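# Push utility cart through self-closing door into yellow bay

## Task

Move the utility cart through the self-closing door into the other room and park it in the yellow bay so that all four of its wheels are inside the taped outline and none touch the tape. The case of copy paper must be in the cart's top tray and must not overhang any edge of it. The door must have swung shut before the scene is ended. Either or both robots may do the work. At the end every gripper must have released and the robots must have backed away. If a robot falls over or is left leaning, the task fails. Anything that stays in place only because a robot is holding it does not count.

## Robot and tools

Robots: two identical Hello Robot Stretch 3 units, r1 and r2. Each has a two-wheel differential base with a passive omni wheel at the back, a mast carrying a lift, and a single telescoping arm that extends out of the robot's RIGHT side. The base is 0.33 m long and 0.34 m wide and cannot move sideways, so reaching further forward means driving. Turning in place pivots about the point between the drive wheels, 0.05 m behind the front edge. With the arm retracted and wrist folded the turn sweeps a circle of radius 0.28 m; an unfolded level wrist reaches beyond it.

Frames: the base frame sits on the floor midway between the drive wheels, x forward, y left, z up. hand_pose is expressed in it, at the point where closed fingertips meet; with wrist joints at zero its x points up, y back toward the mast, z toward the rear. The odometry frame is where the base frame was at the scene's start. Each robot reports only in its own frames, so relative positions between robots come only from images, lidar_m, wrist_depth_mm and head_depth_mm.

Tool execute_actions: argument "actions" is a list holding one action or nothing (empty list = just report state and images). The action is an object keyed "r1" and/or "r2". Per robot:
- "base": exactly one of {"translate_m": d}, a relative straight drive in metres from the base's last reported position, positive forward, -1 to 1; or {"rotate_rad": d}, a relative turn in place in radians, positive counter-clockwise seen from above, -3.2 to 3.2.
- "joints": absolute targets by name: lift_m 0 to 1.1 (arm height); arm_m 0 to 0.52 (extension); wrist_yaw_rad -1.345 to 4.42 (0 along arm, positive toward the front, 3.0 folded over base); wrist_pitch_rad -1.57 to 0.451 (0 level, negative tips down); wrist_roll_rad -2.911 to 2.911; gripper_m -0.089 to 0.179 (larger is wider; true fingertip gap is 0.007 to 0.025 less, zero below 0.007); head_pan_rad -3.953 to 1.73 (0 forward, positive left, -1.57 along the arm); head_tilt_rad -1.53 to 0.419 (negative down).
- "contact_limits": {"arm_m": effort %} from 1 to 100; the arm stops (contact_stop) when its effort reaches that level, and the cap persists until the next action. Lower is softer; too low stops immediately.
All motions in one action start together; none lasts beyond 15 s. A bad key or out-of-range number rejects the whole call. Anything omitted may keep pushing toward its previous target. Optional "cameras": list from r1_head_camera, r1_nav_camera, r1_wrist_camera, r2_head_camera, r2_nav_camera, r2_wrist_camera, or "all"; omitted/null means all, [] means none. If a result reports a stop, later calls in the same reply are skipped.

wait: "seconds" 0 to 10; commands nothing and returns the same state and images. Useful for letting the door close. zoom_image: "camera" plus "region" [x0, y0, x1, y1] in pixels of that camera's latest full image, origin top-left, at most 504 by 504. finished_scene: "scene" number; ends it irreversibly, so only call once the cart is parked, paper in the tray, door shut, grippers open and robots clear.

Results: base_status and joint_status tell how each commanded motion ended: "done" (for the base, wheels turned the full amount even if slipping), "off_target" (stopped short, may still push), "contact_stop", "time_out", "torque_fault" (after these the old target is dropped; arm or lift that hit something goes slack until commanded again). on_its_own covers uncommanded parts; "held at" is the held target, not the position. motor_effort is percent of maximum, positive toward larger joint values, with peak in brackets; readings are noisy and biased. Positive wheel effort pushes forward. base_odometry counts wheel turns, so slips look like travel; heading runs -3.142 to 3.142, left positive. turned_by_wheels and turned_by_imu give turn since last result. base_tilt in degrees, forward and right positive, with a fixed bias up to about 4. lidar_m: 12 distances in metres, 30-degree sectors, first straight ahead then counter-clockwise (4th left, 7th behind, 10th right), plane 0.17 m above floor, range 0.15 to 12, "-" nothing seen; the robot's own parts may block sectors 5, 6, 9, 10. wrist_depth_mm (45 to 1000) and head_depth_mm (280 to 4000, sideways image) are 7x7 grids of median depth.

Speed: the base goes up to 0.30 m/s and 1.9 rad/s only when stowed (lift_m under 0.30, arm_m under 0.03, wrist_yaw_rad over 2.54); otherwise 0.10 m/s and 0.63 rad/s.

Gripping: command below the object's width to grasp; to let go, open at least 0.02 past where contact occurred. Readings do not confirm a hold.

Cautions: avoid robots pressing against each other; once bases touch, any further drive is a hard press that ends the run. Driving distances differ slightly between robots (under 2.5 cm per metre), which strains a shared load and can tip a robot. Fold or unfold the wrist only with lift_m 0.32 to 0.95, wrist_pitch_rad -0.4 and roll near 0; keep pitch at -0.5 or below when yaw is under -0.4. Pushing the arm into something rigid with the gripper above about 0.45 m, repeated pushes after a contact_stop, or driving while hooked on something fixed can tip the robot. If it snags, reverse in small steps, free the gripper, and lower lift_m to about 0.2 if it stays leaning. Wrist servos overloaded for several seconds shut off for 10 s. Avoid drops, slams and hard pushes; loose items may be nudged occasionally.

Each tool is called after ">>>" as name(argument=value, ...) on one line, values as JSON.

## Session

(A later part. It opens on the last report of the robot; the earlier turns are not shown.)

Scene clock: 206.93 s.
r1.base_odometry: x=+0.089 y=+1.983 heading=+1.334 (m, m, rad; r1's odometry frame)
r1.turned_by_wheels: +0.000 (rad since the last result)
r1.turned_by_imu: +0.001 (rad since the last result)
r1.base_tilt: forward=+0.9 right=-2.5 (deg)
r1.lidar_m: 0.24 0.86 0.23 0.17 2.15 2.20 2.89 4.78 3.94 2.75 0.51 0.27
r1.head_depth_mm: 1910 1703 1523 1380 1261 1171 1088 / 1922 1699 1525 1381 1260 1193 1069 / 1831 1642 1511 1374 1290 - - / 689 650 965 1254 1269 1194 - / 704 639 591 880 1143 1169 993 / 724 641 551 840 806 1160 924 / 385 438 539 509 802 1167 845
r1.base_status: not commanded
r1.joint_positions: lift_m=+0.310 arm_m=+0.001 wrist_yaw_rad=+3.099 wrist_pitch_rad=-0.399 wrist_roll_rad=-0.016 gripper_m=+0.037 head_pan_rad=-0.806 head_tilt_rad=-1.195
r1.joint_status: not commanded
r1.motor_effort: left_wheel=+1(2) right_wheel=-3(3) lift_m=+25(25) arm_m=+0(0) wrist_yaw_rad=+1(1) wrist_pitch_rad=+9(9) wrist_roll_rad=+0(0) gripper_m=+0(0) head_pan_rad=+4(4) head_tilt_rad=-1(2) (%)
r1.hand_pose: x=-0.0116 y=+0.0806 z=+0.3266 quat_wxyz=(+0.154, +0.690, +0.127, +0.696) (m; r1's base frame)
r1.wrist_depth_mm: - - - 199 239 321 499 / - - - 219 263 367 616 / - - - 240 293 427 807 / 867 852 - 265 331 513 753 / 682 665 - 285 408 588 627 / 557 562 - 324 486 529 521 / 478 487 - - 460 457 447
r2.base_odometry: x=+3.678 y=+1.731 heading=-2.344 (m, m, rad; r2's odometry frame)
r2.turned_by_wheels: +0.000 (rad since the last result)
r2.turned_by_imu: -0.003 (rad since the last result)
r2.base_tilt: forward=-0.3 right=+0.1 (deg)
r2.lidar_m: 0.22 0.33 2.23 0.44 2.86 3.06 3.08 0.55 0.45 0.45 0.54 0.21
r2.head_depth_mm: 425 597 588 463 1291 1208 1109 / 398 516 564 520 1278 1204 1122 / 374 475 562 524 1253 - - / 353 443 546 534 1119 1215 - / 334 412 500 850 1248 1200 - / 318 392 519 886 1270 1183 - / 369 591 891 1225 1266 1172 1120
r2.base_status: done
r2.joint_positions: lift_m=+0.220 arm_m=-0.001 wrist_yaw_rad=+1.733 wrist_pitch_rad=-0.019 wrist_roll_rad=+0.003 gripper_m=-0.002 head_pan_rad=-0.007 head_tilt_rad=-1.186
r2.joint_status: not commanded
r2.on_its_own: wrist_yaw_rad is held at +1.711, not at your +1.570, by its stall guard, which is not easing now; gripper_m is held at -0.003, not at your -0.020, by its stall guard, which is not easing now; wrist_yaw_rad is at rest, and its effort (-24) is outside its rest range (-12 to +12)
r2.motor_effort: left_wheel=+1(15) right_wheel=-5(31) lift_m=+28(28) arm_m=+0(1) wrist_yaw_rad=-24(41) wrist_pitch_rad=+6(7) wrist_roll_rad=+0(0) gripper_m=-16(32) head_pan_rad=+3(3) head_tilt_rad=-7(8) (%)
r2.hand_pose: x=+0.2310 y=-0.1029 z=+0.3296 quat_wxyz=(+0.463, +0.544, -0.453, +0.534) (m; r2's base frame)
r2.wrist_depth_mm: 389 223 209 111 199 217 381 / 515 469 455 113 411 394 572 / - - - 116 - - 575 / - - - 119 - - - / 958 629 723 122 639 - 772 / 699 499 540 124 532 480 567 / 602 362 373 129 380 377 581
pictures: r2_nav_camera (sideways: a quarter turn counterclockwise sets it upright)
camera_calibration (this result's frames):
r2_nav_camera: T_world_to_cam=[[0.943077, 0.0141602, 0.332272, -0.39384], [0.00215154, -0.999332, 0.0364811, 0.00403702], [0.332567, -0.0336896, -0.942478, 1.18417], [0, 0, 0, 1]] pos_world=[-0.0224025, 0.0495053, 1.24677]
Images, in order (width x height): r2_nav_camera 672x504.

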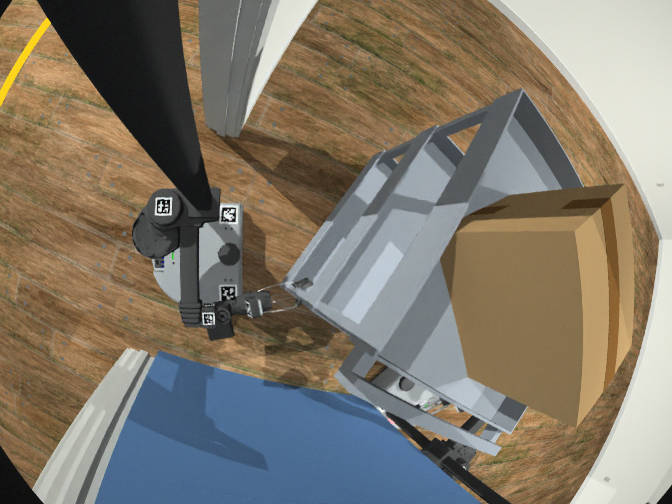

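>>> execute_actions(actions=[{"r2":{"base":{"rotate_rad":-0.4},"joints":{"wrist_yaw_rad":2.2,"gripper_m":-0.015}}}], cameras=[])

>>> execute_actions(actions=[{"r2":{"base":{"translate_m":-0.5}}}], cameras=["r2_nav_camera"])

Scene clock: 211.03 s.
r1.base_odometry: x=+0.089 y=+1.983 heading=+1.334 (m, m, rad; r1's odometry frame)
r1.turned_by_wheels: +0.000 (rad since the last result)
r1.turned_by_imu: +0.001 (rad since the last result)
r1.base_tilt: forward=+0.8 right=-2.4 (deg)
r1.lidar_m: 0.31 0.31 0.23 0.17 2.15 2.20 2.89 4.78 3.94 2.76 0.57 0.35
r1.head_depth_mm: 1936 1710 1525 1382 1267 1162 1073 / 1918 1697 1536 1377 1274 1189 1066 / 1910 1705 1517 1383 1282 - - / 663 742 976 1334 1259 1193 - / 695 620 946 1170 1231 1166 988 / 711 641 566 870 1091 1164 922 / 725 641 528 838 809 1170 847
r1.base_status: not commanded
r1.joint_positions: lift_m=+0.310 arm_m=+0.001 wrist_yaw_rad=+3.099 wrist_pitch_rad=-0.399 wrist_roll_rad=-0.016 gripper_m=+0.037 head_pan_rad=-0.806 head_tilt_rad=-1.195
r1.joint_status: not commanded
r1.motor_effort: left_wheel=+2(2) right_wheel=-3(3) lift_m=+25(25) arm_m=+0(0) wrist_yaw_rad=+1(1) wrist_pitch_rad=+9(9) wrist_roll_rad=+1(0) gripper_m=+0(1) head_pan_rad=+4(4) head_tilt_rad=-2(2) (%)
r1.hand_pose: x=-0.0116 y=+0.0806 z=+0.3266 quat_wxyz=(+0.154, +0.690, +0.127, +0.696) (m; r1's base frame)
r1.wrist_depth_mm: - - - 199 239 323 494 / - - - 218 264 368 618 / - - - 240 294 430 815 / 873 851 - 264 329 517 751 / 676 671 - 287 409 590 620 / 561 557 - 323 484 534 529 / 481 487 - - 457 454 451
r2.base_odometry: x=+3.678 y=+1.731 heading=-2.743 (m, m, rad; r2's odometry frame)
r2.turned_by_wheels: -0.400 (rad since the last result)
r2.turned_by_imu: -0.406 (rad since the last result)
r2.base_tilt: forward=-0.4 right=+0.2 (deg)
r2.lidar_m: 0.15 0.15 0.29 0.73 0.56 3.13 3.06 3.13 0.52 0.45 0.46 0.54
r2.head_depth_mm: 964 980 1029 1082 1143 1184 1130 / 1060 624 1202 1373 1288 1205 1126 / 636 622 909 458 1262 1212 - / 408 535 557 521 724 - - / 362 445 545 513 716 1200 - / 329 396 498 511 806 1190 - / 302 357 438 503 1039 1180 1116
r2.base_status: done
r2.joint_positions: lift_m=+0.220 arm_m=-0.001 wrist_yaw_rad=+2.230 wrist_pitch_rad=-0.018 wrist_roll_rad=+0.003 gripper_m=-0.014 head_pan_rad=-0.007 head_tilt_rad=-1.186
r2.joint_status: wrist_yaw_rad off_target (ended at +2.230, target +2.200); the others done
r2.on_its_own: wrist_yaw_rad is at rest, and its effort (-35) is outside its rest range (-12 to +12)
r2.motor_effort: left_wheel=+10(17) right_wheel=-9(21) lift_m=+28(28) arm_m=+0(1) wrist_yaw_rad=-35(94) wrist_pitch_rad=+6(7) wrist_roll_rad=-1(0) gripper_m=-23(75) head_pan_rad=+2(3) head_tilt_rad=-7(7) (%)
r2.hand_pose: x=+0.1808 y=+0.0127 z=+0.3298 quat_wxyz=(+0.317, +0.639, -0.305, +0.631) (m; r2's base frame)
r2.wrist_depth_mm: - 357 207 110 200 194 212 / - 613 444 112 411 395 379 / - - - 115 - - - / - - - 118 - - - / - 652 679 121 680 - 715 / 801 712 502 123 533 489 420 / 608 592 357 127 379 398 361
pictures: none
No camera images: the call's "cameras" was empty. Leave "cameras" out to get every camera's image.

Scene clock: 217.27 s.
r1.base_odometry: x=+0.089 y=+1.983 heading=+1.334 (m, m, rad; r1's odometry frame)
r1.turned_by_wheels: +0.000 (rad since the last result)
r1.turned_by_imu: +0.001 (rad since the last result)
r1.base_tilt: forward=+0.9 right=-2.5 (deg)
r1.lidar_m: 0.58 0.64 0.23 0.17 2.16 2.19 2.89 4.78 3.93 2.76 2.60 1.52
r1.head_depth_mm: 1912 1696 1531 1389 1268 1163 1083 / 1926 1716 1529 1379 1265 1195 1067 / 1927 1709 1530 1383 1278 - - / 1925 1708 1518 1382 1255 1182 - / 1933 1694 1531 1381 1263 1167 987 / 1937 1711 1521 1380 1260 1161 925 / 1823 1717 1535 1340 1265 1161 845
r1.base_status: not commanded
r1.joint_positions: lift_m=+0.310 arm_m=+0.001 wrist_yaw_rad=+3.099 wrist_pitch_rad=-0.399 wrist_roll_rad=-0.016 gripper_m=+0.037 head_pan_rad=-0.806 head_tilt_rad=-1.195
r1.joint_status: not commanded
r1.motor_effort: left_wheel=+2(2) right_wheel=-3(4) lift_m=+25(25) arm_m=+0(0) wrist_yaw_rad=+1(0) wrist_pitch_rad=+9(9) wrist_roll_rad=+0(0) gripper_m=-1(0) head_pan_rad=+4(4) head_tilt_rad=-2(2) (%)
r1.hand_pose: x=-0.0116 y=+0.0806 z=+0.3266 quat_wxyz=(+0.154, +0.690, +0.127, +0.696) (m; r1's base frame)
r1.wrist_depth_mm: - - - 199 239 323 495 / - - - 219 263 369 608 / - - - 239 294 431 806 / 853 852 - 265 330 512 748 / 690 671 - 287 408 591 617 / 562 560 - 322 490 530 527 / 481 486 - - 463 454 447
r2.base_odometry: x=+4.139 y=+1.924 heading=-2.743 (m, m, rad; r2's odometry frame)
r2.turned_by_wheels: +0.000 (rad since the last result)
r2.turned_by_imu: -0.002 (rad since the last result)
r2.base_tilt: forward=-0.4 right=+0.2 (deg)
r2.lidar_m: 0.16 0.26 0.45 0.76 2.37 2.72 2.58 2.64 2.58 1.16 0.58 0.16
r2.head_depth_mm: 409 615 589 1138 1279 1209 1130 / 386 494 571 814 1273 1221 1129 / 369 467 555 529 1235 1209 - / 353 441 548 516 815 1202 - / 339 419 538 526 1142 1204 - / 326 399 500 860 1252 1191 - / 314 381 507 1195 1271 1177 1120
r2.base_status: done
r2.joint_positions: lift_m=+0.220 arm_m=-0.001 wrist_yaw_rad=+2.029 wrist_pitch_rad=-0.018 wrist_roll_rad=+0.003 gripper_m=-0.014 head_pan_rad=-0.007 head_tilt_rad=-1.186
r2.joint_status: not commanded
r2.on_its_own: wrist_yaw_rad is held at +2.034, not at your +2.200, by its stall guard, which is not easing now
r2.motor_effort: left_wheel=+2(7) right_wheel=-6(21) lift_m=+28(28) arm_m=+0(0) wrist_yaw_rad=+6(49) wrist_pitch_rad=+6(6) wrist_roll_rad=+0(0) gripper_m=-21(23) head_pan_rad=+3(3) head_tilt_rad=-7(7) (%)
r2.hand_pose: x=+0.2080 y=-0.0309 z=+0.3300 quat_wxyz=(+0.378, +0.605, -0.368, +0.596) (m; r2's base frame)
r2.wrist_depth_mm: 426 - 234 110 198 194 190 / 436 - 457 113 411 388 375 / 437 - - 116 - - - / 438 - - 119 - - 971 / 441 - 706 121 710 - 917 / 445 800 661 125 532 509 440 / 447 630 364 129 379 404 401
pictures: r2_nav_camera (sideways: a quarter turn counterclockwise sets it upright)
camera_calibration (this result's frames):
r2_nav_camera: T_world_to_cam=[[0.943094, 0.014352, 0.332218, -0.393769], [0.00235707, -0.999332, 0.0364806, 0.00403644], [0.332519, -0.0336215, -0.942497, 1.18419], [0, 0, 0, 1]] pos_world=[-0.0224158, 0.0494996, 1.24677]
Images, in order (width x height): r2_nav_camera 672x504.

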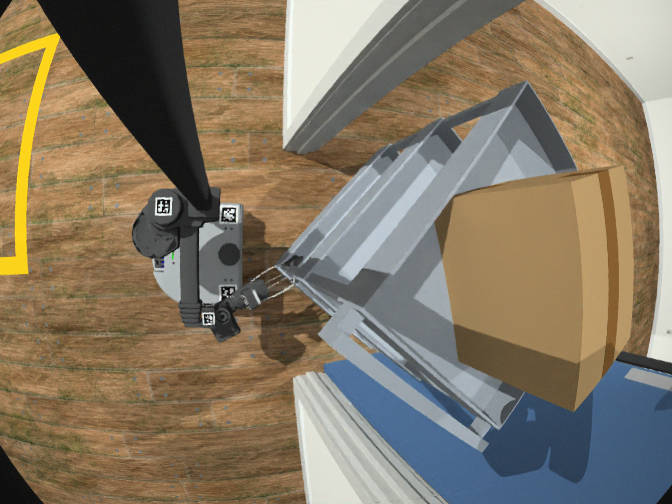

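>>> execute_actions(actions=[{"r2":{"base":{"translate_m":-0.3}}}], cameras=["r2_nav_camera","r2_wrist_camera","r1_nav_camera"])

Scene clock: 228.10 s.
r1.base_odometry: x=+0.089 y=+1.983 heading=+1.334 (m, m, rad; r1's odometry frame)
r1.turned_by_wheels: +0.000 (rad since the last result)
r1.turned_by_imu: +0.001 (rad since the last result)
r1.base_tilt: forward=+0.9 right=-2.5 (deg)
r1.lidar_m: 0.81 0.76 0.23 0.17 2.15 2.19 2.90 4.78 3.95 2.75 2.61 1.51
r1.head_depth_mm: 1924 1704 1520 1387 1272 1162 1075 / 1922 1708 1518 1387 1267 1195 1072 / 1921 1697 1524 1383 1282 - - / 1932 1703 1530 1397 1268 1196 - / 1935 1713 1531 1384 1267 1168 989 / 1928 1695 1521 1383 1270 1168 922 / 1825 1709 1543 1389 1263 1160 846
r1.base_status: not commanded
r1.joint_positions: lift_m=+0.310 arm_m=+0.001 wrist_yaw_rad=+3.099 wrist_pitch_rad=-0.399 wrist_roll_rad=-0.016 gripper_m=+0.037 head_pan_rad=-0.806 head_tilt_rad=-1.195
r1.joint_status: not commanded
r1.motor_effort: left_wheel=+2(2) right_wheel=-4(3) lift_m=+25(25) arm_m=+0(0) wrist_yaw_rad=+1(0) wrist_pitch_rad=+9(9) wrist_roll_rad=+0(0) gripper_m=-1(0) head_pan_rad=+4(4) head_tilt_rad=-2(2) (%)
r1.hand_pose: x=-0.0116 y=+0.0806 z=+0.3266 quat_wxyz=(+0.154, +0.690, +0.127, +0.696) (m; r1's base frame)
r1.wrist_depth_mm: - - - 199 238 322 499 / - - - 219 263 371 616 / - - - 239 292 427 799 / 871 858 - 264 330 514 762 / 678 672 - 288 409 597 633 / 564 555 - 321 484 533 526 / 477 492 - - 458 455 449
r2.base_odometry: x=+4.416 y=+2.041 heading=-2.743 (m, m, rad; r2's odometry frame)
r2.turned_by_wheels: +0.000 (rad since the last result)
r2.turned_by_imu: -0.001 (rad since the last result)
r2.base_tilt: forward=-0.4 right=+0.2 (deg)
r2.lidar_m: 0.19 0.40 0.71 1.71 2.34 2.40 2.28 2.33 2.59 2.46 0.78 0.18
r2.head_depth_mm: 376 475 561 807 1288 1207 1128 / 370 465 558 532 1270 1205 1119 / 364 455 554 520 1134 1214 - / 359 447 545 522 918 1211 - / 352 439 528 866 1251 1200 - / 348 483 838 1321 1269 1188 - / 664 616 1183 1345 1255 1176 1116
r2.base_status: done
r2.joint_positions: lift_m=+0.220 arm_m=-0.001 wrist_yaw_rad=+1.913 wrist_pitch_rad=-0.018 wrist_roll_rad=+0.003 gripper_m=-0.014 head_pan_rad=-0.007 head_tilt_rad=-1.186
r2.joint_status: not commanded
r2.on_its_own: wrist_yaw_rad is held at +1.917, not at your +2.200, by its stall guard, which is not easing now
r2.motor_effort: left_wheel=+3(7) right_wheel=-7(20) lift_m=+28(28) arm_m=+0(0) wrist_yaw_rad=+7(49) wrist_pitch_rad=+6(6) wrist_roll_rad=-1(0) gripper_m=-19(20) head_pan_rad=+3(3) head_tilt_rad=-7(8) (%)
r2.hand_pose: x=+0.2196 y=-0.0584 z=+0.3300 quat_wxyz=(+0.413, +0.582, -0.403, +0.573) (m; r2's base frame)
r2.wrist_depth_mm: 588 581 335 109 199 195 190 / 598 597 - 112 406 389 372 / 617 599 - 115 - - 770 / 630 605 - 118 - - 754 / 658 610 708 121 747 665 735 / 661 633 816 124 519 529 452 / 608 618 573 129 383 398 408
pictures: r1_nav_camera (sideways: a quarter turn counterclockwise sets it upright), r2_nav_camera (sideways: a quarter turn counterclockwise sets it upright), r2_wrist_camera
camera_calibration (this result's frames):
r1_nav_camera: T_world_to_cam=[[0.642306, -0.657418, 0.394011, -0.474097], [-0.709541, -0.704417, -0.018664, 0.0823186], [0.289818, -0.267579, -0.918916, 1.15337], [0, 0, 0, 1]] pos_world=[0.0286552, 0.0549254, 1.24819]
r2_nav_camera: T_world_to_cam=[[0.943094, 0.0143517, 0.332217, -0.393769], [0.00235672, -0.999332, 0.0364806, 0.00403644], [0.332519, -0.0336216, -0.942497, 1.18419], [0, 0, 0, 1]] pos_world=[-0.0224158, 0.0494996, 1.24677]
r2_wrist_camera: T_world_to_cam=[[0.326864, -0.944899, 0.0180707, -0.132926], [-0.123395, -0.061627, -0.990442, 0.399074], [0.936981, 0.32151, -0.136739, 0.0232014], [0, 0, 0, 1]] pos_world=[0.0709531, -0.108467, 0.400834]
Images, in order (width x height): r1_nav_camera 672x504, r2_nav_camera 672x504, r2_wrist_camera 644x364.

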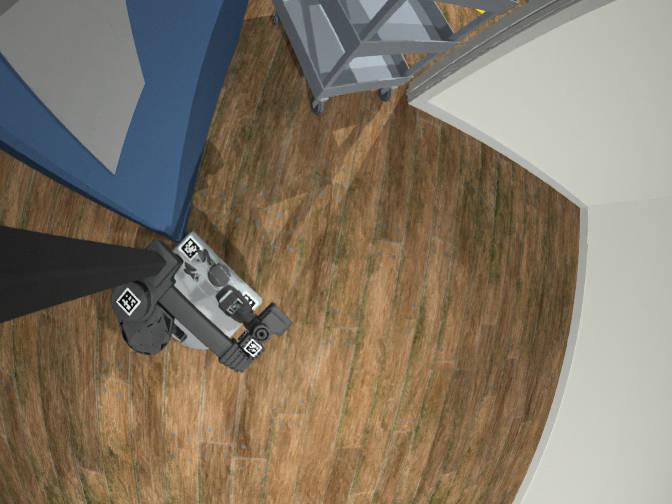

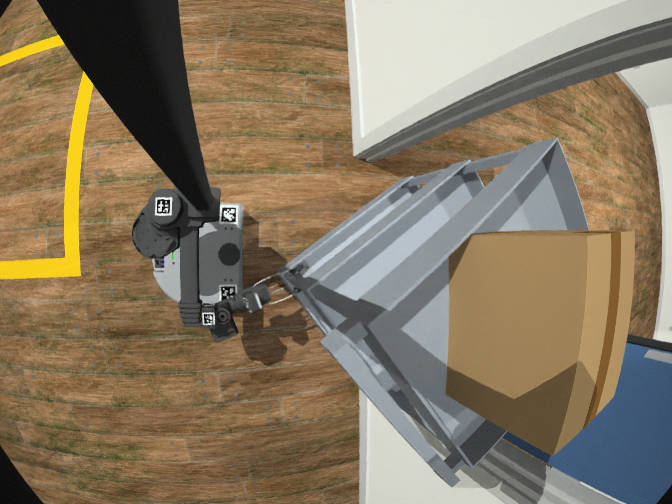

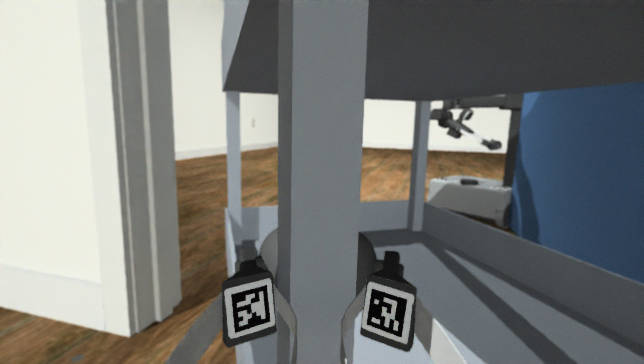

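>>> execute_actions(actions=[{"r2":{"base":{"translate_m":-0.45}}}], cameras=["r2_nav_camera"])

Scene clock: 235.23 s.
r1.base_odometry: x=+0.089 y=+1.983 heading=+1.334 (m, m, rad; r1's odometry frame)
r1.turned_by_wheels: +0.000 (rad since the last result)
r1.turned_by_imu: +0.001 (rad since the last result)
r1.base_tilt: forward=+0.9 right=-2.5 (deg)
r1.lidar_m: 1.21 0.92 0.23 0.17 2.15 2.19 2.89 4.80 3.95 2.76 2.61 1.52
r1.head_depth_mm: 1918 1700 1530 1387 1268 1165 1080 / 1901 1702 1525 1376 1263 1198 1069 / 1957 1706 1525 1380 1290 - - / 1932 1699 1521 1379 1264 1186 - / 1944 1698 1529 1374 1262 1165 989 / 1918 1693 1536 1396 1264 1165 920 / 1827 1699 1525 1387 1265 1161 850
r1.base_status: not commanded
r1.joint_positions: lift_m=+0.310 arm_m=+0.001 wrist_yaw_rad=+3.099 wrist_pitch_rad=-0.399 wrist_roll_rad=-0.016 gripper_m=+0.037 head_pan_rad=-0.806 head_tilt_rad=-1.195
r1.joint_status: not commanded
r1.motor_effort: left_wheel=+2(1) right_wheel=-3(3) lift_m=+25(25) arm_m=+0(0) wrist_yaw_rad=+0(1) wrist_pitch_rad=+9(9) wrist_roll_rad=+1(1) gripper_m=+0(1) head_pan_rad=+4(4) head_tilt_rad=-1(2) (%)
r1.hand_pose: x=-0.0116 y=+0.0806 z=+0.3266 quat_wxyz=(+0.154, +0.690, +0.127, +0.696) (m; r1's base frame)
r1.wrist_depth_mm: - - - 200 238 323 499 / - - - 219 263 368 617 / - - - 239 292 430 807 / 867 855 - 264 333 515 758 / 685 666 - 287 409 593 622 / 568 554 - 322 484 531 524 / 482 486 - - 455 458 452
r2.base_odometry: x=+4.830 y=+2.216 heading=-2.743 (m, m, rad; r2's odometry frame)
r2.turned_by_wheels: +0.000 (rad since the last result)
r2.turned_by_imu: -0.001 (rad since the last result)
r2.base_tilt: forward=-0.3 right=+0.2 (deg)
r2.lidar_m: 0.27 1.03 1.32 2.26 2.32 1.93 1.83 1.87 2.45 2.48 0.33 0.21
r2.head_depth_mm: 375 460 555 530 1280 1204 1129 / 383 471 558 524 1255 1207 1120 / 390 480 557 519 911 - - / 645 514 569 885 1248 1212 - / 668 922 1101 1353 1275 1197 - / 1712 1591 1470 1360 1263 1183 - / 1763 1604 1464 1363 1255 1178 1116
r2.base_status: done
r2.joint_positions: lift_m=+0.220 arm_m=-0.001 wrist_yaw_rad=+1.728 wrist_pitch_rad=-0.018 wrist_roll_rad=+0.003 gripper_m=-0.014 head_pan_rad=-0.007 head_tilt_rad=-1.186
r2.joint_status: not commanded
r2.on_its_own: wrist_yaw_rad is held at +1.734, not at your +2.200, by its stall guard, which is not easing now
r2.motor_effort: left_wheel=+3(6) right_wheel=-7(20) lift_m=+28(28) arm_m=+0(0) wrist_yaw_rad=+7(53) wrist_pitch_rad=+6(6) wrist_roll_rad=+0(0) gripper_m=-19(22) head_pan_rad=+2(2) head_tilt_rad=-7(7) (%)
r2.hand_pose: x=+0.2313 y=-0.1041 z=+0.3300 quat_wxyz=(+0.464, +0.543, -0.455, +0.533) (m; r2's base frame)
r2.wrist_depth_mm: 921 902 - 110 198 194 191 / 950 922 - 113 408 389 375 / 966 945 - 116 - 943 831 / - 951 - 118 - 967 839 / - - - 121 775 669 856 / 812 807 841 124 538 528 478 / 622 623 573 129 378 405 406
pictures: r2_nav_camera (sideways: a quarter turn counterclockwise sets it upright)
camera_calibration (this result's frames):
r2_nav_camera: T_world_to_cam=[[0.943094, 0.0143517, 0.332218, -0.393769], [0.00235679, -0.999332, 0.0364806, 0.00403644], [0.332519, -0.0336216, -0.942497, 1.18419], [0, 0, 0, 1]] pos_world=[-0.0224158, 0.0494996, 1.24677]
Images, in order (width x height): r2_nav_camera 672x504.

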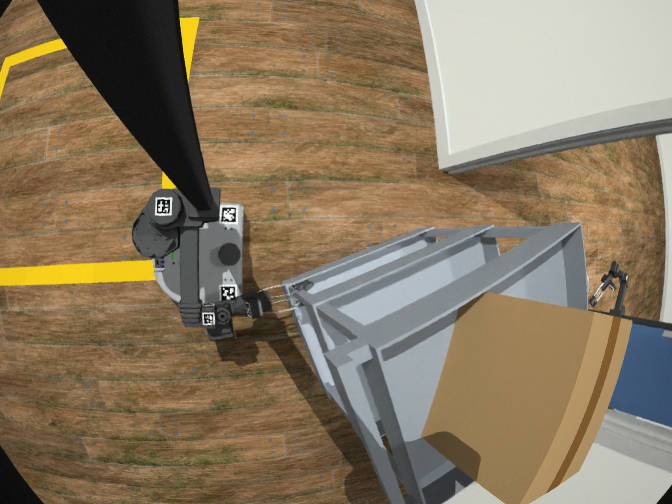

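>>> execute_actions(actions=[{"r2":{"base":{"translate_m":-0.15}}}], cameras=[])

>>> execute_actions(actions=[{"r2":{"base":{"rotate_rad":-0.7}}}], cameras=["r2_nav_camera"])

>>> execute_actions(actions=[{"r2":{"base":{"translate_m":-0.7},"joints":{"head_tilt_rad":-1.5}},"r1":{"base":{"translate_m":-0.6}}}], cameras=["r2_nav_camera","r1_nav_camera"])

Scene clock: 242.23 s.
r1.base_odometry: x=+0.089 y=+1.983 heading=+1.334 (m, m, rad; r1's odometry frame)
r1.turned_by_wheels: +0.000 (rad since the last result)
r1.turned_by_imu: +0.001 (rad since the last result)
r1.base_tilt: forward=+0.8 right=-2.4 (deg)
r1.lidar_m: 1.21 0.92 0.23 0.17 2.15 2.20 2.89 4.79 3.95 2.76 2.61 1.51
r1.head_depth_mm: 1906 1696 1528 1387 1256 1167 1082 / 1917 1720 1535 1392 1268 1197 1068 / 1922 1703 1517 1381 1279 - - / 1927 1691 1537 1379 1262 1190 - / 1923 1701 1518 1381 1264 1166 991 / 1919 1694 1526 1384 1266 1173 924 / 1846 1699 1520 1392 1262 1160 850
r1.base_status: not commanded
r1.joint_positions: lift_m=+0.310 arm_m=+0.001 wrist_yaw_rad=+3.099 wrist_pitch_rad=-0.399 wrist_roll_rad=-0.016 gripper_m=+0.037 head_pan_rad=-0.806 head_tilt_rad=-1.195
r1.joint_status: not commanded
r1.motor_effort: left_wheel=+2(2) right_wheel=-3(3) lift_m=+25(25) arm_m=+0(0) wrist_yaw_rad=+0(1) wrist_pitch_rad=+9(9) wrist_roll_rad=+0(0) gripper_m=-2(1) head_pan_rad=+4(4) head_tilt_rad=-2(2) (%)
r1.hand_pose: x=-0.0116 y=+0.0806 z=+0.3266 quat_wxyz=(+0.154, +0.690, +0.127, +0.696) (m; r1's base frame)
r1.wrist_depth_mm: - - - 200 239 322 496 / - - - 218 263 370 617 / - - - 240 293 429 804 / 877 836 - 265 331 509 761 / 686 677 - 288 409 594 626 / 569 558 - 322 486 533 526 / 478 493 - - 461 453 449
r2.base_odometry: x=+4.969 y=+2.274 heading=-2.743 (m, m, rad; r2's odometry frame)
r2.turned_by_wheels: +0.000 (rad since the last result)
r2.turned_by_imu: +0.000 (rad since the last result)
r2.base_tilt: forward=-0.4 right=+0.3 (deg)
r2.lidar_m: 0.30 1.17 1.52 2.25 2.30 1.77 1.68 1.72 2.25 2.49 0.31 0.21
r2.head_depth_mm: 382 464 555 528 1266 1200 1125 / 391 479 558 520 1253 1211 1117 / 410 494 552 842 996 1216 - / 673 594 928 1141 1254 1222 - / 689 1013 1438 1376 1270 1202 - / 1784 1636 1474 1370 1266 1185 - / 1779 1545 1477 1364 1260 1178 1123
r2.base_status: done
r2.joint_positions: lift_m=+0.220 arm_m=-0.001 wrist_yaw_rad=+1.658 wrist_pitch_rad=-0.018 wrist_roll_rad=+0.003 gripper_m=-0.014 head_pan_rad=-0.007 head_tilt_rad=-1.186
r2.joint_status: not commanded
r2.on_its_own: wrist_yaw_rad is held at +1.669, not at your +2.200, by its stall guard, which is not easing now; wrist_yaw_rad is at rest, and its effort (+14) is outside its rest range (-12 to +12)
r2.motor_effort: left_wheel=+2(7) right_wheel=-5(21) lift_m=+28(28) arm_m=+0(0) wrist_yaw_rad=+14(56) wrist_pitch_rad=+6(6) wrist_roll_rad=-1(0) gripper_m=-20(21) head_pan_rad=+3(3) head_tilt_rad=-7(7) (%)
r2.hand_pose: x=+0.2335 y=-0.1219 z=+0.3300 quat_wxyz=(+0.482, +0.526, -0.474, +0.516) (m; r2's base frame)
r2.wrist_depth_mm: - - - 110 199 194 190 / - - - 112 413 390 373 / - - - 115 - - - / - - - 118 - - - / - - - 121 784 685 - / 794 809 845 124 553 531 478 / 607 622 581 129 379 407 409
pictures: none
No camera images: the call's "cameras" was empty. Leave "cameras" out to get every camera's image.

Scene clock: 244.47 s.
r1.base_odometry: x=+0.089 y=+1.983 heading=+1.334 (m, m, rad; r1's odometry frame)
r1.turned_by_wheels: +0.000 (rad since the last result)
r1.turned_by_imu: +0.000 (rad since the last result)
r1.base_tilt: forward=+0.8 right=-2.5 (deg)
r1.lidar_m: 1.21 0.92 0.23 0.17 2.15 2.20 2.88 4.81 3.93 2.75 2.61 1.52
r1.head_depth_mm: 1927 1697 1525 1386 1266 1166 1079 / 1924 1696 1524 1382 1268 1186 1061 / 1914 1693 1523 1384 1285 - - / 1931 1695 1523 1385 1265 1196 - / 1934 1706 1530 1381 1262 1169 992 / 1920 1687 1517 1392 1268 1165 923 / 1819 1705 1529 1378 1266 1166 843
r1.base_status: not commanded
r1.joint_positions: lift_m=+0.310 arm_m=+0.001 wrist_yaw_rad=+3.099 wrist_pitch_rad=-0.399 wrist_roll_rad=-0.016 gripper_m=+0.037 head_pan_rad=-0.806 head_tilt_rad=-1.195
r1.joint_status: not commanded
r1.motor_effort: left_wheel=+1(2) right_wheel=-3(3) lift_m=+25(25) arm_m=+0(0) wrist_yaw_rad=+0(1) wrist_pitch_rad=+9(9) wrist_roll_rad=+0(0) gripper_m=+0(0) head_pan_rad=+4(3) head_tilt_rad=-2(2) (%)
r1.hand_pose: x=-0.0116 y=+0.0806 z=+0.3266 quat_wxyz=(+0.154, +0.690, +0.127, +0.696) (m; r1's base frame)
r1.wrist_depth_mm: - - - 200 238 322 497 / - - - 219 264 370 616 / - - - 238 293 429 801 / 858 852 - 264 331 516 771 / 684 672 - 287 408 589 621 / 558 559 - 322 486 529 522 / 478 491 - - 463 454 452
r2.base_odometry: x=+4.969 y=+2.274 heading=+2.841 (m, m, rad; r2's odometry frame)
r2.turned_by_wheels: -0.700 (rad since the last result)
r2.turned_by_imu: -0.705 (rad since the last result)
r2.base_tilt: forward=-0.4 right=+0.3 (deg)
r2.lidar_m: 0.22 0.29 1.17 1.33 2.25 2.25 1.92 1.68 1.68 1.98 2.49 0.22
r2.head_depth_mm: 495 623 1464 462 1295 1201 1128 / 417 553 566 506 1285 1209 1113 / 378 487 562 528 1174 - - / 345 434 545 534 1125 1210 - / 317 391 495 841 1228 1203 - / 295 356 465 856 1255 1195 - / 288 415 549 876 1263 1173 1126
r2.base_status: done
r2.joint_positions: lift_m=+0.220 arm_m=-0.001 wrist_yaw_rad=+1.684 wrist_pitch_rad=-0.018 wrist_roll_rad=+0.003 gripper_m=-0.014 head_pan_rad=-0.007 head_tilt_rad=-1.186
r2.joint_status: not commanded
r2.on_its_own: wrist_yaw_rad is held at +1.669, not at your +2.200, by its stall guard, which is not easing now; wrist_yaw_rad is at rest, and its effort (-16) is outside its rest range (-12 to +12)
r2.motor_effort: left_wheel=+7(20) right_wheel=-6(22) lift_m=+28(28) arm_m=+0(0) wrist_yaw_rad=-16(64) wrist_pitch_rad=+6(6) wrist_roll_rad=-1(1) gripper_m=-20(26) head_pan_rad=+2(3) head_tilt_rad=-7(7) (%)
r2.hand_pose: x=+0.2328 y=-0.1152 z=+0.3299 quat_wxyz=(+0.475, +0.532, -0.467, +0.522) (m; r2's base frame)
r2.wrist_depth_mm: 218 214 208 111 197 415 - / 507 479 451 114 400 - - / - - - 117 - - - / - - - 119 - - - / 586 667 740 122 - - - / 499 509 527 125 536 797 867 / 385 384 372 130 360 642 659
pictures: r2_nav_camera (sideways: a quarter turn counterclockwise sets it upright)
camera_calibration (this result's frames):
r2_nav_camera: T_world_to_cam=[[0.943095, 0.014352, 0.332215, -0.393765], [0.00235715, -0.999332, 0.0364805, 0.00403648], [0.332516, -0.0336215, -0.942498, 1.1842], [0, 0, 0, 1]] pos_world=[-0.0224159, 0.0494996, 1.24677]
Images, in order (width x height): r2_nav_camera 672x504.

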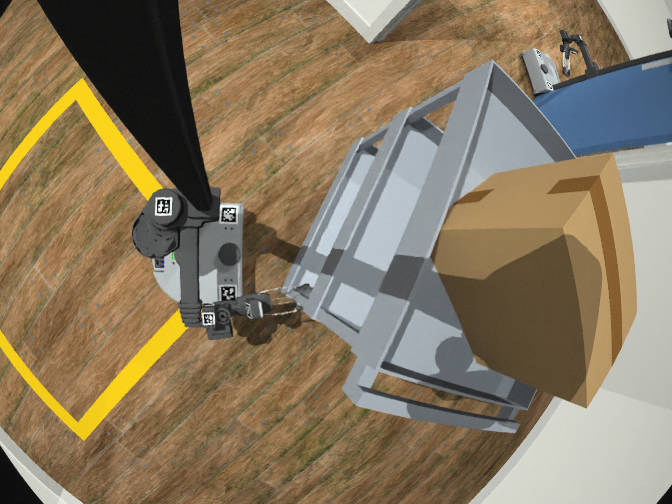

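Scene clock: 252.53 s.
r1.base_odometry: x=-0.052 y=+1.400 heading=+1.334 (m, m, rad; r1's odometry frame)
r1.turned_by_wheels: +0.000 (rad since the last result)
r1.turned_by_imu: -0.001 (rad since the last result)
r1.base_tilt: forward=+0.8 right=-2.4 (deg)
r1.lidar_m: 1.53 1.48 1.53 1.92 1.82 1.86 2.43 4.27 4.37 3.09 2.93 2.27
r1.head_depth_mm: 1923 1698 1533 1392 1267 1164 1076 / 1924 1710 1515 1378 1267 1188 1067 / 1918 1691 1536 1396 1281 - - / 1925 1690 1524 1389 1272 1188 - / 1925 1694 1532 1393 1266 1170 1072 / 1938 1703 1538 1387 1265 1169 1081 / 1932 1683 1529 1386 1273 1161 1081
r1.base_status: done
r1.joint_positions: lift_m=+0.310 arm_m=+0.001 wrist_yaw_rad=+3.099 wrist_pitch_rad=-0.399 wrist_roll_rad=-0.016 gripper_m=+0.037 head_pan_rad=-0.806 head_tilt_rad=-1.195
r1.joint_status: not commanded
r1.motor_effort: left_wheel=+3(8) right_wheel=-3(7) lift_m=+25(25) arm_m=+0(0) wrist_yaw_rad=+0(0) wrist_pitch_rad=+9(9) wrist_roll_rad=+0(0) gripper_m=-1(0) head_pan_rad=+4(3) head_tilt_rad=-2(1) (%)
r1.hand_pose: x=-0.0116 y=+0.0806 z=+0.3266 quat_wxyz=(+0.154, +0.690, +0.127, +0.696) (m; r1's base frame)
r1.wrist_depth_mm: - - - - - - - / - - - - - - - / - - - - - - - / 866 856 - 815 801 788 776 / 675 674 - 655 670 637 633 / 564 560 - 543 536 533 524 / 478 490 - - 457 457 449
r2.base_odometry: x=+5.637 y=+2.066 heading=+2.841 (m, m, rad; r2's odometry frame)
r2.turned_by_wheels: +0.000 (rad since the last result)
r2.turned_by_imu: -0.002 (rad since the last result)
r2.base_tilt: forward=-0.4 right=+0.3 (deg)
r2.lidar_m: 0.35 1.63 1.64 1.93 1.77 1.77 1.34 1.17 1.18 1.38 0.29 0.23
r2.head_depth_mm: 502 497 504 1302 1268 1254 1238 / 500 462 623 1284 1268 1250 1230 / 498 825 820 1280 - 1240 1225 / 842 1152 1286 1276 - 1226 1214 / 1333 1314 1293 1266 - - 1209 / 1330 1302 1287 1267 - 1219 1206 / 1325 1306 1280 1256 1237 1206 1195
r2.base_status: done
r2.joint_positions: lift_m=+0.220 arm_m=-0.001 wrist_yaw_rad=+1.557 wrist_pitch_rad=-0.017 wrist_roll_rad=+0.003 gripper_m=-0.014 head_pan_rad=-0.007 head_tilt_rad=-1.483
r2.joint_status: all done
r2.on_its_own: wrist_yaw_rad is held at +1.579, not at your +2.200, by its stall guard, which is not easing now; wrist_yaw_rad is at rest, and its effort (+25) is outside its rest range (-12 to +12)
r2.motor_effort: left_wheel=+0(3) right_wheel=-6(28) lift_m=+28(28) arm_m=+0(0) wrist_yaw_rad=+25(35) wrist_pitch_rad=+6(6) wrist_roll_rad=+0(0) gripper_m=-18(22) head_pan_rad=+3(3) head_tilt_rad=-9(32) (%)
r2.hand_pose: x=+0.2344 y=-0.1476 z=+0.3301 quat_wxyz=(+0.507, +0.502, -0.499, +0.491) (m; r2's base frame)
r2.wrist_depth_mm: - - - 110 198 194 190 / - - - 113 406 384 373 / - - - 116 - - - / - - - 119 - - - / - - - 122 745 684 - / 814 805 851 124 528 533 459 / 610 625 572 130 380 403 405
pictures: r1_nav_camera (sideways: a quarter turn counterclockwise sets it upright), r2_nav_camera (sideways: a quarter turn counterclockwise sets it upright)
camera_calibration (this result's frames):
r1_nav_camera: T_world_to_cam=[[0.642308, -0.657417, 0.39401, -0.474096], [-0.709539, -0.704418, -0.018664, 0.0823187], [0.289818, -0.267577, -0.918917, 1.15338], [0, 0, 0, 1]] pos_world=[0.0286551, 0.0549255, 1.24819]
r2_nav_camera: T_world_to_cam=[[0.999011, 0.0139892, 0.0422007, -0.0164676], [0.0126306, -0.999399, 0.0322893, 0.00944369], [0.042627, -0.0317244, -0.998587, 1.25861], [0, 0, 0, 1]] pos_world=[-0.0373187, 0.049597, 1.25722]
Images, in order (width x height): r1_nav_camera 672x504, r2_nav_camera 672x504.

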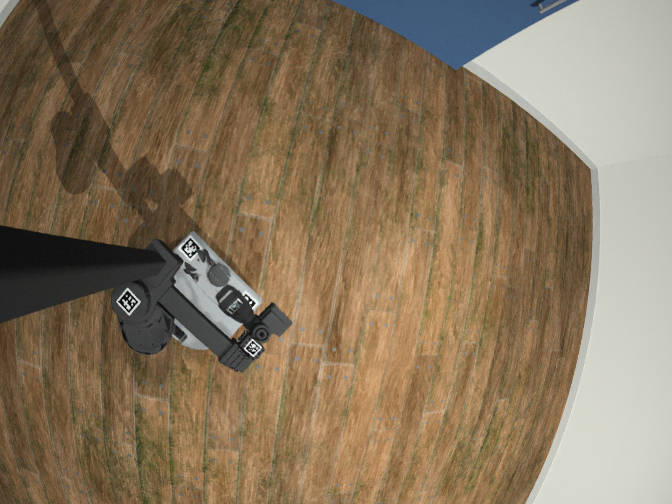

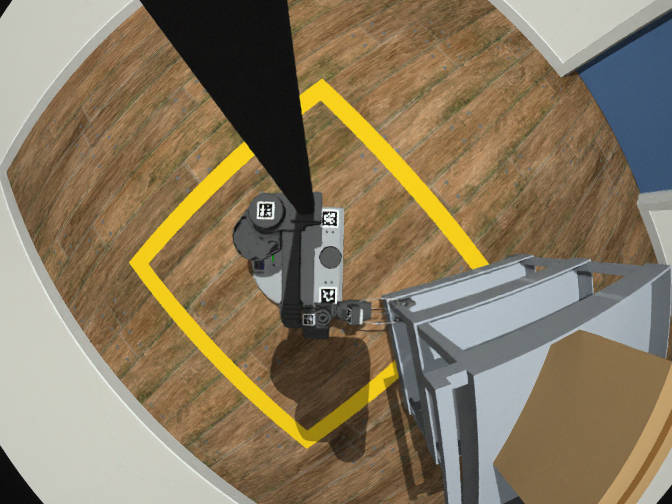

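>>> execute_actions(actions=[{"r2":{"base":{"rotate_rad":-1.2}}}], cameras=["r2_nav_camera"])

>>> execute_actions(actions=[{"r2":{"base":{"translate_m":-0.5}}}], cameras=["r2_nav_camera"])

Scene clock: 259.00 s.
r1.base_odometry: x=-0.052 y=+1.400 heading=+1.334 (m, m, rad; r1's odometry frame)
r1.turned_by_wheels: +0.000 (rad since the last result)
r1.turned_by_imu: +0.001 (rad since the last result)
r1.base_tilt: forward=+0.9 right=-2.4 (deg)
r1.lidar_m: 1.58 1.49 1.53 1.92 1.82 1.86 2.44 4.29 4.38 3.09 2.94 2.27
r1.head_depth_mm: 1925 1704 1524 1385 1269 1164 1083 / 1928 1704 1526 1387 1261 1189 1070 / 1904 1708 1522 1376 1285 - - / 1917 1703 1516 1388 1261 1194 - / 1928 1696 1534 1387 1264 1168 1065 / 1933 1707 1525 1380 1262 1163 1074 / 1930 1718 1516 1395 1269 1170 1081
r1.base_status: not commanded
r1.joint_positions: lift_m=+0.310 arm_m=+0.001 wrist_yaw_rad=+3.099 wrist_pitch_rad=-0.399 wrist_roll_rad=-0.016 gripper_m=+0.037 head_pan_rad=-0.806 head_tilt_rad=-1.195
r1.joint_status: not commanded
r1.motor_effort: left_wheel=+3(3) right_wheel=-2(2) lift_m=+25(25) arm_m=+0(0) wrist_yaw_rad=+1(0) wrist_pitch_rad=+9(9) wrist_roll_rad=+0(0) gripper_m=+0(1) head_pan_rad=+4(4) head_tilt_rad=-2(1) (%)
r1.hand_pose: x=-0.0116 y=+0.0806 z=+0.3266 quat_wxyz=(+0.154, +0.690, +0.127, +0.696) (m; r1's base frame)
r1.wrist_depth_mm: - - - - - - - / - - - - - - - / - - - - - - - / 866 848 - 810 807 791 774 / 675 676 - 656 663 631 631 / 562 558 - 540 537 531 519 / 480 487 - - 456 459 452
r2.base_odometry: x=+5.637 y=+2.066 heading=+1.641 (m, m, rad; r2's odometry frame)
r2.turned_by_wheels: -1.200 (rad since the last result)
r2.turned_by_imu: -1.206 (rad since the last result)
r2.base_tilt: forward=-0.5 right=+0.3 (deg)
r2.lidar_m: 0.19 0.20 0.27 1.73 1.64 1.78 1.79 1.77 1.48 1.18 1.17 0.20
r2.head_depth_mm: 448 446 1314 1294 1274 1257 1228 / 501 491 1308 1293 1265 1242 1229 / 500 490 750 1283 - 1237 1220 / 494 489 806 1273 - 1234 1218 / 385 482 802 1265 - 1219 1209 / 314 399 800 1258 - 1226 1198 / 302 413 795 1247 1235 1221 1201
r2.base_status: done
r2.joint_positions: lift_m=+0.220 arm_m=-0.001 wrist_yaw_rad=+1.586 wrist_pitch_rad=-0.017 wrist_roll_rad=+0.003 gripper_m=-0.014 head_pan_rad=-0.007 head_tilt_rad=-1.483
r2.joint_status: not commanded
r2.on_its_own: wrist_yaw_rad is held at +1.579, not at your +2.200, by its stall guard, which is not easing now
r2.motor_effort: left_wheel=+5(21) right_wheel=-10(29) lift_m=+28(28) arm_m=+0(0) wrist_yaw_rad=-8(64) wrist_pitch_rad=+6(6) wrist_roll_rad=+0(0) gripper_m=-20(25) head_pan_rad=+3(3) head_tilt_rad=-9(9) (%)
r2.hand_pose: x=+0.2344 y=-0.1403 z=+0.3303 quat_wxyz=(+0.500, +0.509, -0.492, +0.499) (m; r2's base frame)
r2.wrist_depth_mm: 217 212 207 110 - - 887 / 497 466 448 113 - - 881 / - - - 116 - - 910 / - - - 118 - - 903 / 592 582 586 121 - - 911 / 497 509 533 124 861 868 837 / 378 388 374 129 610 656 651
pictures: r2_nav_camera (sideways: a quarter turn counterclockwise sets it upright)
camera_calibration (this result's frames):
r2_nav_camera: T_world_to_cam=[[0.999014, 0.013989, 0.0421252, -0.0163693], [0.0126329, -0.999399, 0.0322879, 0.00944556], [0.0425515, -0.0317239, -0.99859, 1.25861], [0, 0, 0, 1]] pos_world=[-0.0373221, 0.049597, 1.25722]
Images, in order (width x height): r2_nav_camera 672x504.

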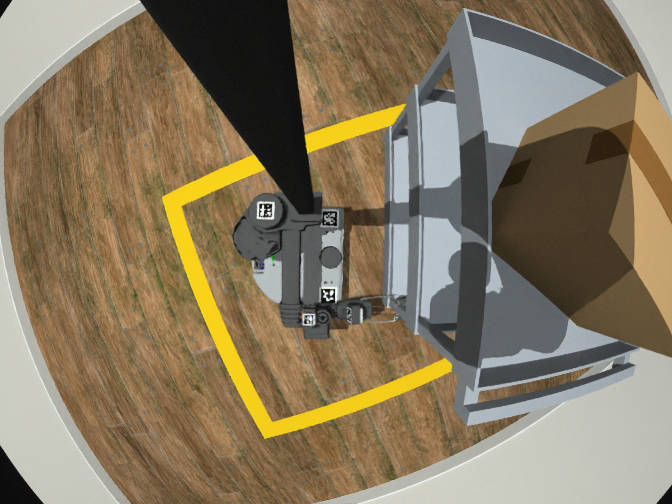

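Scene clock: 265.03 s.
r1.base_odometry: x=-0.052 y=+1.400 heading=+1.334 (m, m, rad; r1's odometry frame)
r1.turned_by_wheels: +0.000 (rad since the last result)
r1.turned_by_imu: +0.001 (rad since the last result)
r1.base_tilt: forward=+1.0 right=-2.5 (deg)
r1.lidar_m: 1.58 1.49 1.53 1.92 1.83 1.86 2.44 4.29 4.39 3.11 2.94 2.28
r1.head_depth_mm: 1928 1695 1523 1382 1269 1161 1075 / 1915 1700 1529 1388 1259 1193 1066 / 1932 1701 1525 1381 1279 - - / 1932 1718 1522 1383 1260 1192 - / 1919 1717 1530 1384 1260 1167 1067 / 1942 1694 1540 1383 1269 1165 1074 / 1934 1707 1520 1392 1271 1163 1077
r1.base_status: not commanded
r1.joint_positions: lift_m=+0.310 arm_m=+0.001 wrist_yaw_rad=+3.099 wrist_pitch_rad=-0.399 wrist_roll_rad=-0.016 gripper_m=+0.037 head_pan_rad=-0.806 head_tilt_rad=-1.195
r1.joint_status: not commanded
r1.motor_effort: left_wheel=+3(3) right_wheel=-2(2) lift_m=+25(25) arm_m=+0(0) wrist_yaw_rad=+0(1) wrist_pitch_rad=+9(9) wrist_roll_rad=+1(0) gripper_m=+0(0) head_pan_rad=+4(3) head_tilt_rad=-2(1) (%)
r1.hand_pose: x=-0.0116 y=+0.0806 z=+0.3266 quat_wxyz=(+0.154, +0.690, +0.127, +0.696) (m; r1's base frame)
r1.wrist_depth_mm: - - - - - - - / - - - - - - - / - - - - - - - / 866 860 - 820 804 785 775 / 681 673 - 659 662 645 624 / 564 558 - 543 535 538 519 / 480 489 - - 459 457 451
r2.base_odometry: x=+5.672 y=+1.568 heading=+1.641 (m, m, rad; r2's odometry frame)
r2.turned_by_wheels: +0.000 (rad since the last result)
r2.turned_by_imu: -0.002 (rad since the last result)
r2.base_tilt: forward=-0.4 right=+0.2 (deg)
r2.lidar_m: 0.28 0.58 1.93 1.46 1.45 1.57 1.32 1.31 1.42 1.38 0.47 0.23
r2.head_depth_mm: 502 497 465 1292 1281 1250 1228 / 500 479 824 1294 1271 1247 1220 / 496 496 819 1282 - 1241 1216 / 470 821 1141 1274 - 1226 1215 / 832 826 1287 1270 - 1218 1208 / 833 1293 1284 1266 - 1215 1212 / 1307 1299 1273 1248 1239 1208 1197
r2.base_status: done
r2.joint_positions: lift_m=+0.220 arm_m=-0.001 wrist_yaw_rad=+1.559 wrist_pitch_rad=-0.016 wrist_roll_rad=+0.003 gripper_m=-0.014 head_pan_rad=-0.007 head_tilt_rad=-1.483
r2.joint_status: not commanded
r2.on_its_own: wrist_yaw_rad is held at +1.579, not at your +2.200, by its stall guard, which is not easing now; wrist_yaw_rad is at rest, and its effort (+23) is outside its rest range (-12 to +12)
r2.motor_effort: left_wheel=+1(6) right_wheel=-7(24) lift_m=+28(28) arm_m=+0(0) wrist_yaw_rad=+23(23) wrist_pitch_rad=+6(6) wrist_roll_rad=+0(0) gripper_m=-20(22) head_pan_rad=+3(3) head_tilt_rad=-9(9) (%)
r2.hand_pose: x=+0.2344 y=-0.1471 z=+0.3304 quat_wxyz=(+0.507, +0.502, -0.499, +0.492) (m; r2's base frame)
r2.wrist_depth_mm: - 266 207 111 195 192 244 / - 463 440 114 396 383 365 / - - - 117 - - 975 / - - - 120 - - - / - 643 703 124 666 - 951 / 797 511 529 127 548 482 448 / 614 425 378 129 378 404 414
pictures: r2_nav_camera (sideways: a quarter turn counterclockwise sets it upright)
camera_calibration (this result's frames):
r2_nav_camera: T_world_to_cam=[[0.999015, 0.0139892, 0.0421222, -0.0163655], [0.0126332, -0.999399, 0.0322878, 0.00944563], [0.0425485, -0.0317238, -0.998591, 1.25861], [0, 0, 0, 1]] pos_world=[-0.0373222, 0.049597, 1.25722]
Images, in order (width x height): r2_nav_camera 672x504.

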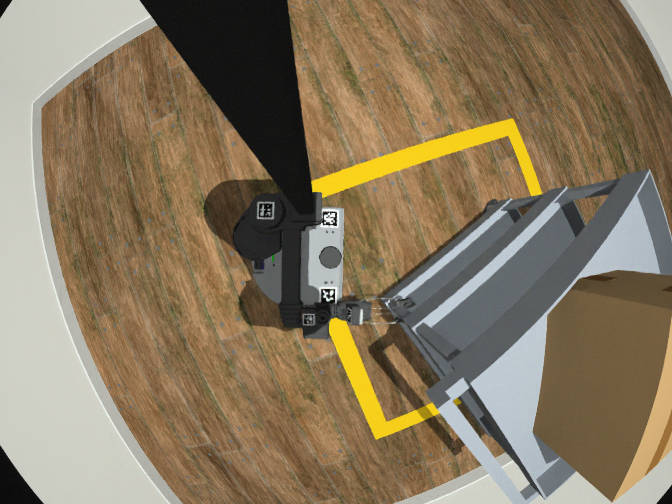

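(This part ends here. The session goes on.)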